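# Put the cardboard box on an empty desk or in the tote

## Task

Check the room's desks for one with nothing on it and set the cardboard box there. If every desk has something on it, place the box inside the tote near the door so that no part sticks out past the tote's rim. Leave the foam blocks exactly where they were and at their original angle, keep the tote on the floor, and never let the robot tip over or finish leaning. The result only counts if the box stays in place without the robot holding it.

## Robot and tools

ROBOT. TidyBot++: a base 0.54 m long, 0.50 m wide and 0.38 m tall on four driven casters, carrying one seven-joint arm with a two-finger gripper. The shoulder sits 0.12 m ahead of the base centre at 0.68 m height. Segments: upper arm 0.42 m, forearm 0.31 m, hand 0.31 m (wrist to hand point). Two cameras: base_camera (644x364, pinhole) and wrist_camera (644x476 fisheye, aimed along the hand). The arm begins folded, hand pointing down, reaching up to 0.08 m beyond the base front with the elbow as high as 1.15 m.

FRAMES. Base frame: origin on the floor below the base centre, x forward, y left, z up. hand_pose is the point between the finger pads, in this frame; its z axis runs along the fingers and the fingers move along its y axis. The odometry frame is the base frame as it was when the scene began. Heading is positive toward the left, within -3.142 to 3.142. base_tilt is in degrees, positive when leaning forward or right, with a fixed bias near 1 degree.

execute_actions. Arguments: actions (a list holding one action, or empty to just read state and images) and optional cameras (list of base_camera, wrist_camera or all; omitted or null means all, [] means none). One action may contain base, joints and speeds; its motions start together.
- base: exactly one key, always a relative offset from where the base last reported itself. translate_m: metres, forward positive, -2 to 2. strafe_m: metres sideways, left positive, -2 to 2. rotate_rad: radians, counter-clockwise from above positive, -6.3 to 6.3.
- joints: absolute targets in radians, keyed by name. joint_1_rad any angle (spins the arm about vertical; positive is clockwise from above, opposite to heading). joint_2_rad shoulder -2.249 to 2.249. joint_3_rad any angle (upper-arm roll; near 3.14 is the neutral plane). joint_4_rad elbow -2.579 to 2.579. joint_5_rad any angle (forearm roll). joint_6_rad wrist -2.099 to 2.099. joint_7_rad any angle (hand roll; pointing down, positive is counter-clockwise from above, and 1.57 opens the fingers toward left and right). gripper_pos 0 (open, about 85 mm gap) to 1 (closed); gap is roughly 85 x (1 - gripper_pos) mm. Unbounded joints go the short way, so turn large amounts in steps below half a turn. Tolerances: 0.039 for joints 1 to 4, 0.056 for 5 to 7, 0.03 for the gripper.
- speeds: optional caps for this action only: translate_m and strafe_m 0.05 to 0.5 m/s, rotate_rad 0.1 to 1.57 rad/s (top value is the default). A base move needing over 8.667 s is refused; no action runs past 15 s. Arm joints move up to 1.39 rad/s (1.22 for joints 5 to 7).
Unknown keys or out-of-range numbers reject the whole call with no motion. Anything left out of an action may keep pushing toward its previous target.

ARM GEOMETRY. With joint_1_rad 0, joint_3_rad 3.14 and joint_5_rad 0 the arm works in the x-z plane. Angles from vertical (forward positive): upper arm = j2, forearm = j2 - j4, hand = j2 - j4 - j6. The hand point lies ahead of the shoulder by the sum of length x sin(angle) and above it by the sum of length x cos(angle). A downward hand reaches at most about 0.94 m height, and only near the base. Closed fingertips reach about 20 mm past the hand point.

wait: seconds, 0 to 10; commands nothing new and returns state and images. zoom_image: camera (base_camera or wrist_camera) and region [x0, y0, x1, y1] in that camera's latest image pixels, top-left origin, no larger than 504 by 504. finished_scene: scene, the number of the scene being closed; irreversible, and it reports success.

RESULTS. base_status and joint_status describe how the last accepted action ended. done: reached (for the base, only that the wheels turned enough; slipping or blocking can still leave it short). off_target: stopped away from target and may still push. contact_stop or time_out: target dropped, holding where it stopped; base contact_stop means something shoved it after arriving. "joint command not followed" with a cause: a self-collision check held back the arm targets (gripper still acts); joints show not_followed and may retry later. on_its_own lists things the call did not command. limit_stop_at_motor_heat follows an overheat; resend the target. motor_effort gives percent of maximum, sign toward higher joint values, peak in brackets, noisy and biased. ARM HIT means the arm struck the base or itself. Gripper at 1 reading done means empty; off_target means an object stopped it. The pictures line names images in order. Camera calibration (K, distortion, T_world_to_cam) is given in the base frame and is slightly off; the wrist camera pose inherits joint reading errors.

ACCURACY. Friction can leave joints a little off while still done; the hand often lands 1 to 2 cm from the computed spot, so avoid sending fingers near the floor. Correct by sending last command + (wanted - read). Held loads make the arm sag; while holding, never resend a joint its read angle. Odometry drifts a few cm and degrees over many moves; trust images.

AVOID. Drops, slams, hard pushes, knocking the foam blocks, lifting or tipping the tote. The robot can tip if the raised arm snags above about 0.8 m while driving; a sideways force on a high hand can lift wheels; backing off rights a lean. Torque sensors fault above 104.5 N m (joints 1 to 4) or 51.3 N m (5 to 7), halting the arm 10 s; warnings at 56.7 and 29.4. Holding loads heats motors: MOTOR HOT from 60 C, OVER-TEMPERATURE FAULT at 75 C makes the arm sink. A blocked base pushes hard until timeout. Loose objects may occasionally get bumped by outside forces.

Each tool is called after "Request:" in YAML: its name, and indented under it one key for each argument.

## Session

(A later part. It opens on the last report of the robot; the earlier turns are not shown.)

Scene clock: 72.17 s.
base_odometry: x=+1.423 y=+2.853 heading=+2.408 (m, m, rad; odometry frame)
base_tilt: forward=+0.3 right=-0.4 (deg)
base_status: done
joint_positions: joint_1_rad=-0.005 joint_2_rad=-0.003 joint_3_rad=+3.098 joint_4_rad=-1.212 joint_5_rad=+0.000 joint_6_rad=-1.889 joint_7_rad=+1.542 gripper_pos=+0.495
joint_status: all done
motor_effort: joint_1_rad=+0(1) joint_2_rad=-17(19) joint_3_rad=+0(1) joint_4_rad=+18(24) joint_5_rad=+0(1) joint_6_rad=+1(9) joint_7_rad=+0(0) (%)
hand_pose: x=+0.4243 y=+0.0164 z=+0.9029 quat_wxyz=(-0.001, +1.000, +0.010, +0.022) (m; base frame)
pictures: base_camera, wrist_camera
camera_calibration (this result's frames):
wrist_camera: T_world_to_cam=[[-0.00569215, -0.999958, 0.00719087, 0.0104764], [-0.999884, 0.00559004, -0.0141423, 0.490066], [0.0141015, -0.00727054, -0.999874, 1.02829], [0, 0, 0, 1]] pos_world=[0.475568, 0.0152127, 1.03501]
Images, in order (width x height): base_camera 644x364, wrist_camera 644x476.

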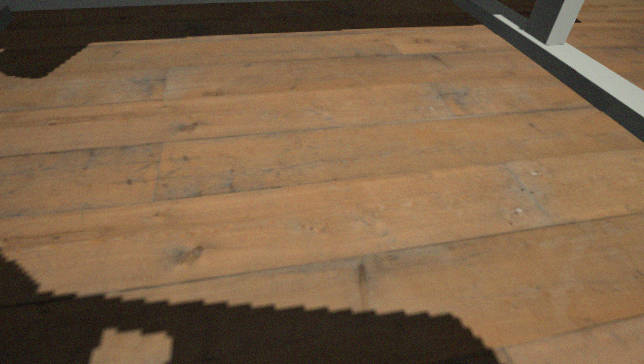

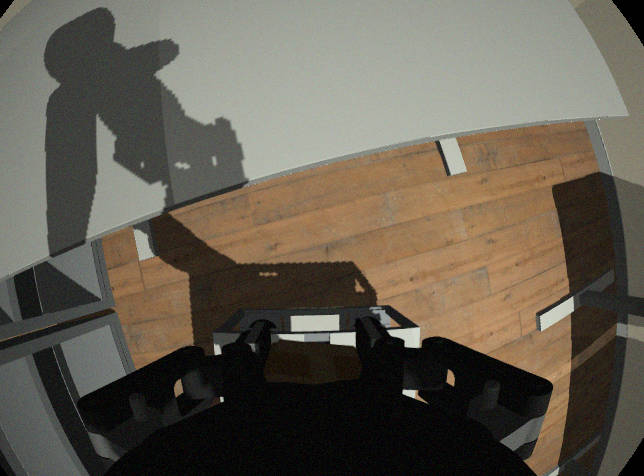

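Request:
execute_actions:
  actions:
    - {"base":{"translate_m":0.22},"speeds":{"translate_m":0.2}}
  cameras: []

Request:
execute_actions:
  actions:
    - {"joints":{"joint_2_rad":0.16,"joint_4_rad":-1.36,"joint_6_rad":-1.62}}

Scene clock: 74.10 s.
base_odometry: x=+1.260 y=+3.000 heading=+2.408 (m, m, rad; odometry frame)
base_tilt: forward=+0.4 right=-0.4 (deg)
base_status: done
joint_positions: joint_1_rad=-0.005 joint_2_rad=+0.000 joint_3_rad=+3.098 joint_4_rad=-1.212 joint_5_rad=+0.000 joint_6_rad=-1.889 joint_7_rad=+1.542 gripper_pos=+0.495
joint_status: not commanded
motor_effort: joint_1_rad=+0(0) joint_2_rad=-17(21) joint_3_rad=+0(0) joint_4_rad=+19(19) joint_5_rad=+0(2) joint_6_rad=+0(1) joint_7_rad=+0(1) (%)
hand_pose: x=+0.4250 y=+0.0164 z=+0.9021 quat_wxyz=(-0.001, +1.000, +0.010, +0.020) (m; base frame)
pictures: none
No camera images: the call's "cameras" was empty. Leave "cameras" out to get every camera's image.

Scene clock: 75.43 s.
base_odometry: x=+1.260 y=+3.000 heading=+2.408 (m, m, rad; odometry frame)
base_tilt: forward=+0.4 right=-0.4 (deg)
base_status: not commanded
joint_positions: joint_1_rad=-0.005 joint_2_rad=+0.169 joint_3_rad=+3.098 joint_4_rad=-1.350 joint_5_rad=+0.000 joint_6_rad=-1.642 joint_7_rad=+1.542 gripper_pos=+0.495
joint_status: all done
motor_effort: joint_1_rad=+0(0) joint_2_rad=-24(30) joint_3_rad=+0(0) joint_4_rad=+19(21) joint_5_rad=+0(0) joint_6_rad=+0(1) joint_7_rad=+0(0) (%)
hand_pose: x=+0.4966 y=+0.0188 z=+0.8019 quat_wxyz=(-0.003, +1.000, +0.010, -0.010) (m; base frame)
pictures: base_camera, wrist_camera
camera_calibration (this result's frames):
wrist_camera: T_world_to_cam=[[-0.00570742, -0.999979, 0.00314962, 0.017277], [-0.998776, 0.00585524, 0.0491122, 0.509614], [-0.0491296, -0.00286546, -0.998788, 0.956654], [0, 0, 0, 1]] pos_world=[0.556089, 0.017034, 0.930412]
Images, in order (width x height): base_camera 644x364, wrist_camera 644x476.

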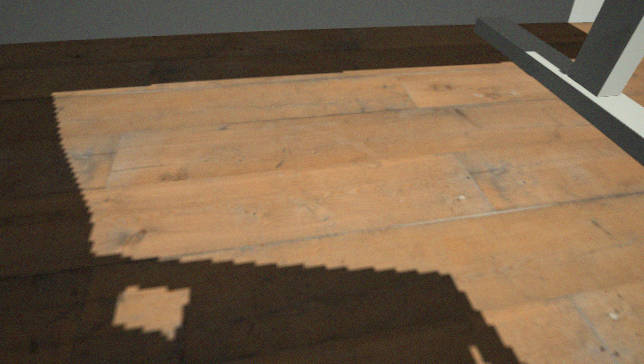

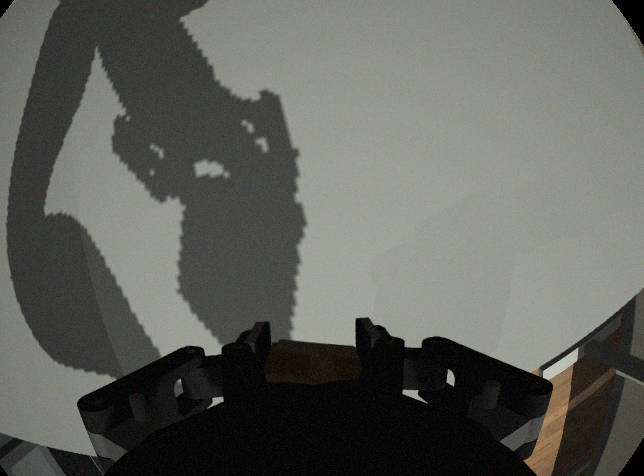

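Lower ~3 cm steps.

Request:
execute_actions:
  actions:
    - {"joints":{"joint_4_rad":-1.46,"joint_6_rad":-1.52}}
  cameras: []

Request:
execute_actions:
  actions:
    - {"joints":{"joint_4_rad":-1.54,"joint_6_rad":-1.44}}
  cameras: ["wrist_camera"]

Scene clock: 76.43 s.
base_odometry: x=+1.260 y=+3.000 heading=+2.408 (m, m, rad; odometry frame)
base_tilt: forward=+0.4 right=-0.4 (deg)
base_status: not commanded
joint_positions: joint_1_rad=-0.005 joint_2_rad=+0.169 joint_3_rad=+3.098 joint_4_rad=-1.446 joint_5_rad=+0.000 joint_6_rad=-1.549 joint_7_rad=+1.542 gripper_pos=+0.495
joint_status: all done
motor_effort: joint_1_rad=+0(0) joint_2_rad=-24(26) joint_3_rad=+0(0) joint_4_rad=+19(20) joint_5_rad=+1(0) joint_6_rad=-1(1) joint_7_rad=+0(0) (%)
hand_pose: x=+0.4959 y=+0.0190 z=+0.7716 quat_wxyz=(-0.003, +1.000, +0.010, -0.011) (m; base frame)
pictures: none
No camera images: the call's "cameras" was empty. Leave "cameras" out to get every camera's image.

Scene clock: 77.30 s.
base_odometry: x=+1.260 y=+3.000 heading=+2.408 (m, m, rad; odometry frame)
base_tilt: forward=+0.3 right=-0.3 (deg)
base_status: not commanded
joint_positions: joint_1_rad=-0.005 joint_2_rad=+0.169 joint_3_rad=+3.098 joint_4_rad=-1.526 joint_5_rad=+0.000 joint_6_rad=-1.469 joint_7_rad=+1.542 gripper_pos=+0.495
joint_status: all done
motor_effort: joint_1_rad=+0(0) joint_2_rad=-24(25) joint_3_rad=+0(0) joint_4_rad=+19(20) joint_5_rad=+0(1) joint_6_rad=-1(0) joint_7_rad=+0(0) (%)
hand_pose: x=+0.4936 y=+0.0191 z=+0.7465 quat_wxyz=(-0.003, +1.000, +0.010, -0.011) (m; base frame)
pictures: wrist_camera
camera_calibration (this result's frames):
wrist_camera: T_world_to_cam=[[-0.00563672, -0.999979, 0.00331668, 0.0175382], [-0.99862, 0.00580221, 0.0522038, 0.506975], [-0.0522219, -0.00301784, -0.998631, 0.902674], [0, 0, 0, 1]] pos_world=[0.553513, 0.0173204, 0.874914]
Images, in order (width x height): wrist_camera 644x476.

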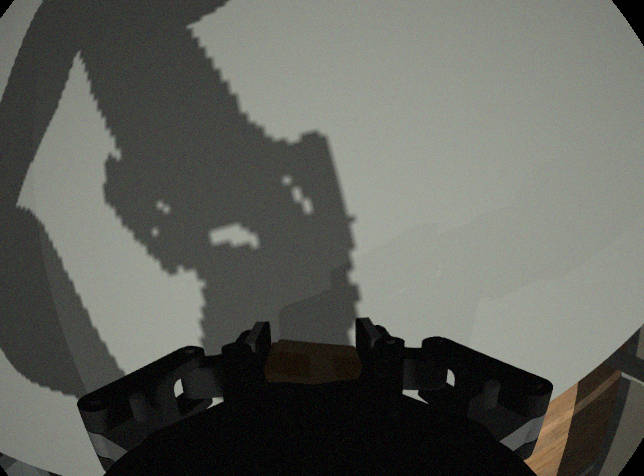

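Request:
execute_actions:
  actions:
    - {"joints":{"joint_4_rad":-1.63,"joint_6_rad":-1.35}}
  cameras: ["wrist_camera"]

Request:
execute_actions:
  actions:
    - {"joints":{"joint_4_rad":-1.72,"joint_6_rad":-1.26}}
  cameras: ["wrist_camera"]

Scene clock: 78.23 s.
base_odometry: x=+1.260 y=+3.000 heading=+2.408 (m, m, rad; odometry frame)
base_tilt: forward=+0.4 right=-0.4 (deg)
base_status: not commanded
joint_positions: joint_1_rad=-0.005 joint_2_rad=+0.136 joint_3_rad=+3.098 joint_4_rad=-1.576 joint_5_rad=+0.000 joint_6_rad=-1.405 joint_7_rad=+1.542 gripper_pos=+0.495
joint_status: joint_4_rad off_target (ended at -1.576, target -1.630); the others done
motor_effort: joint_1_rad=-1(1) joint_2_rad=-15(24) joint_3_rad=-1(1) joint_4_rad=+13(20) joint_5_rad=-1(1) joint_6_rad=+3(4) joint_7_rad=-1(0) (%)
hand_pose: x=+0.4940 y=+0.0193 z=+0.7436 quat_wxyz=(-0.003, +1.000, +0.010, +0.013) (m; base frame)
pictures: wrist_camera
camera_calibration (this result's frames):
wrist_camera: T_world_to_cam=[[-0.00577712, -0.999981, 0.00214887, 0.0187007], [-0.999974, 0.00578655, 0.00440532, 0.543715], [-0.00441767, -0.00212336, -0.999988, 0.87715], [0, 0, 0, 1]] pos_world=[0.547684, 0.0174167, 0.874704]
Images, in order (width x height): wrist_camera 644x476.

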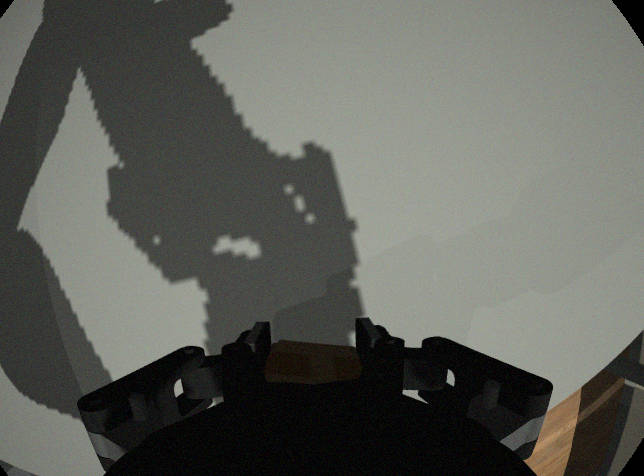

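Scene clock: 79.17 s.
base_odometry: x=+1.260 y=+3.000 heading=+2.408 (m, m, rad; odometry frame)
base_tilt: forward=+0.3 right=-0.4 (deg)
base_status: not commanded
joint_positions: joint_1_rad=-0.005 joint_2_rad=+0.095 joint_3_rad=+3.098 joint_4_rad=-1.634 joint_5_rad=+0.000 joint_6_rad=-1.311 joint_7_rad=+1.543 gripper_pos=+0.510
joint_status: joint_4_rad off_target (ended at -1.634, target -1.720); the others done
motor_effort: joint_1_rad=+1(3) joint_2_rad=-5(15) joint_3_rad=+1(2) joint_4_rad=+7(13) joint_5_rad=+2(3) joint_6_rad=+4(7) joint_7_rad=+1(1) (%)
hand_pose: x=+0.4997 y=+0.0198 z=+0.7413 quat_wxyz=(-0.004, +0.999, +0.011, +0.050) (m; base frame)
pictures: wrist_camera
camera_calibration (this result's frames):
wrist_camera: T_world_to_cam=[[-0.00542978, -0.999985, -0.000203804, 0.0208307], [-0.99747, 0.00543056, -0.0708764, 0.603969], [0.0708765, -0.000181555, -0.997485, 0.835385], [0, 0, 0, 1]] pos_world=[0.543346, 0.0177022, 0.876095]
Images, in order (width x height): wrist_camera 644x476.

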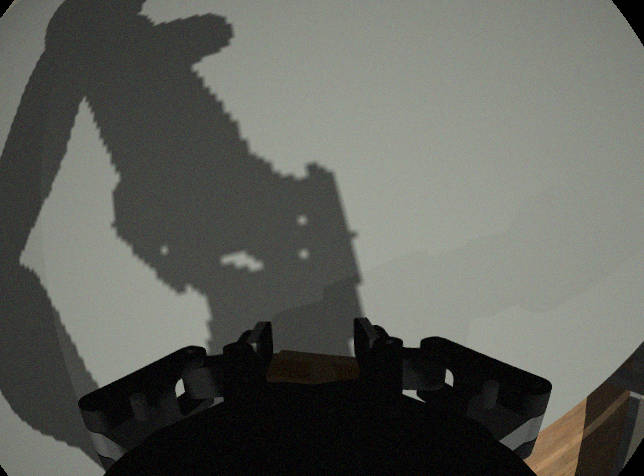

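Request:
execute_actions:
  actions:
    - {"joints":{"gripper_pos":0,"joint_4_rad":-1.6,"joint_6_rad":-1.38}}
  cameras: []

Request:
execute_actions:
  actions:
    - {"joints":{"joint_2_rad":0.0,"joint_4_rad":-1.2,"joint_6_rad":-1.9}}
  cameras: ["wrist_camera"]

Scene clock: 80.50 s.
base_odometry: x=+1.260 y=+3.000 heading=+2.408 (m, m, rad; odometry frame)
base_tilt: forward=+0.3 right=-0.4 (deg)
base_status: not commanded
joint_positions: joint_1_rad=-0.005 joint_2_rad=+0.149 joint_3_rad=+3.098 joint_4_rad=-1.612 joint_5_rad=+0.000 joint_6_rad=-1.349 joint_7_rad=+1.543 gripper_pos=+0.000
joint_status: all done
motor_effort: joint_1_rad=+0(3) joint_2_rad=-23(25) joint_3_rad=+0(2) joint_4_rad=+19(20) joint_5_rad=+1(3) joint_6_rad=+0(6) joint_7_rad=+0(1) (%)
hand_pose: x=+0.4988 y=+0.0196 z=+0.7275 quat_wxyz=(-0.004, +1.000, +0.010, +0.016) (m; base frame)
pictures: none
No camera images: the call's "cameras" was empty. Leave "cameras" out to get every camera's image.

Scene clock: 82.03 s.
base_odometry: x=+1.260 y=+3.000 heading=+2.408 (m, m, rad; odometry frame)
base_tilt: forward=+0.4 right=-0.3 (deg)
base_status: not commanded
joint_positions: joint_1_rad=-0.005 joint_2_rad=+0.007 joint_3_rad=+3.098 joint_4_rad=-1.217 joint_5_rad=+0.000 joint_6_rad=-1.873 joint_7_rad=+1.543 gripper_pos=+0.000
joint_status: all done
motor_effort: joint_1_rad=+0(0) joint_2_rad=-17(25) joint_3_rad=+0(1) joint_4_rad=+18(20) joint_5_rad=+0(0) joint_6_rad=+0(1) joint_7_rad=+0(0) (%)
hand_pose: x=+0.4305 y=+0.0166 z=+0.8983 quat_wxyz=(-0.001, +1.000, +0.011, +0.022) (m; base frame)
pictures: wrist_camera
camera_calibration (this result's frames):
wrist_camera: T_world_to_cam=[[-0.00517856, -0.999964, 0.00673571, 0.0109347], [-0.99988, 0.00507966, -0.0146191, 0.496634], [0.0145844, -0.00681061, -0.99987, 1.02338], [0, 0, 0, 1]] pos_world=[0.481706, 0.0153814, 1.03043]
Images, in order (width x height): wrist_camera 644x476.

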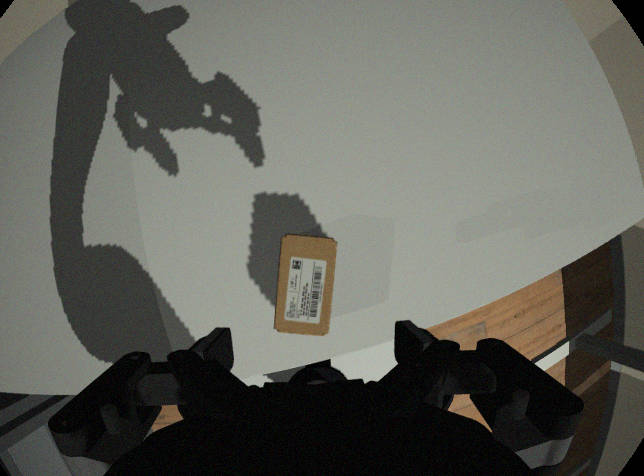

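Request:
finished_scene:
  scene: 2

The scene is finished: the task was done.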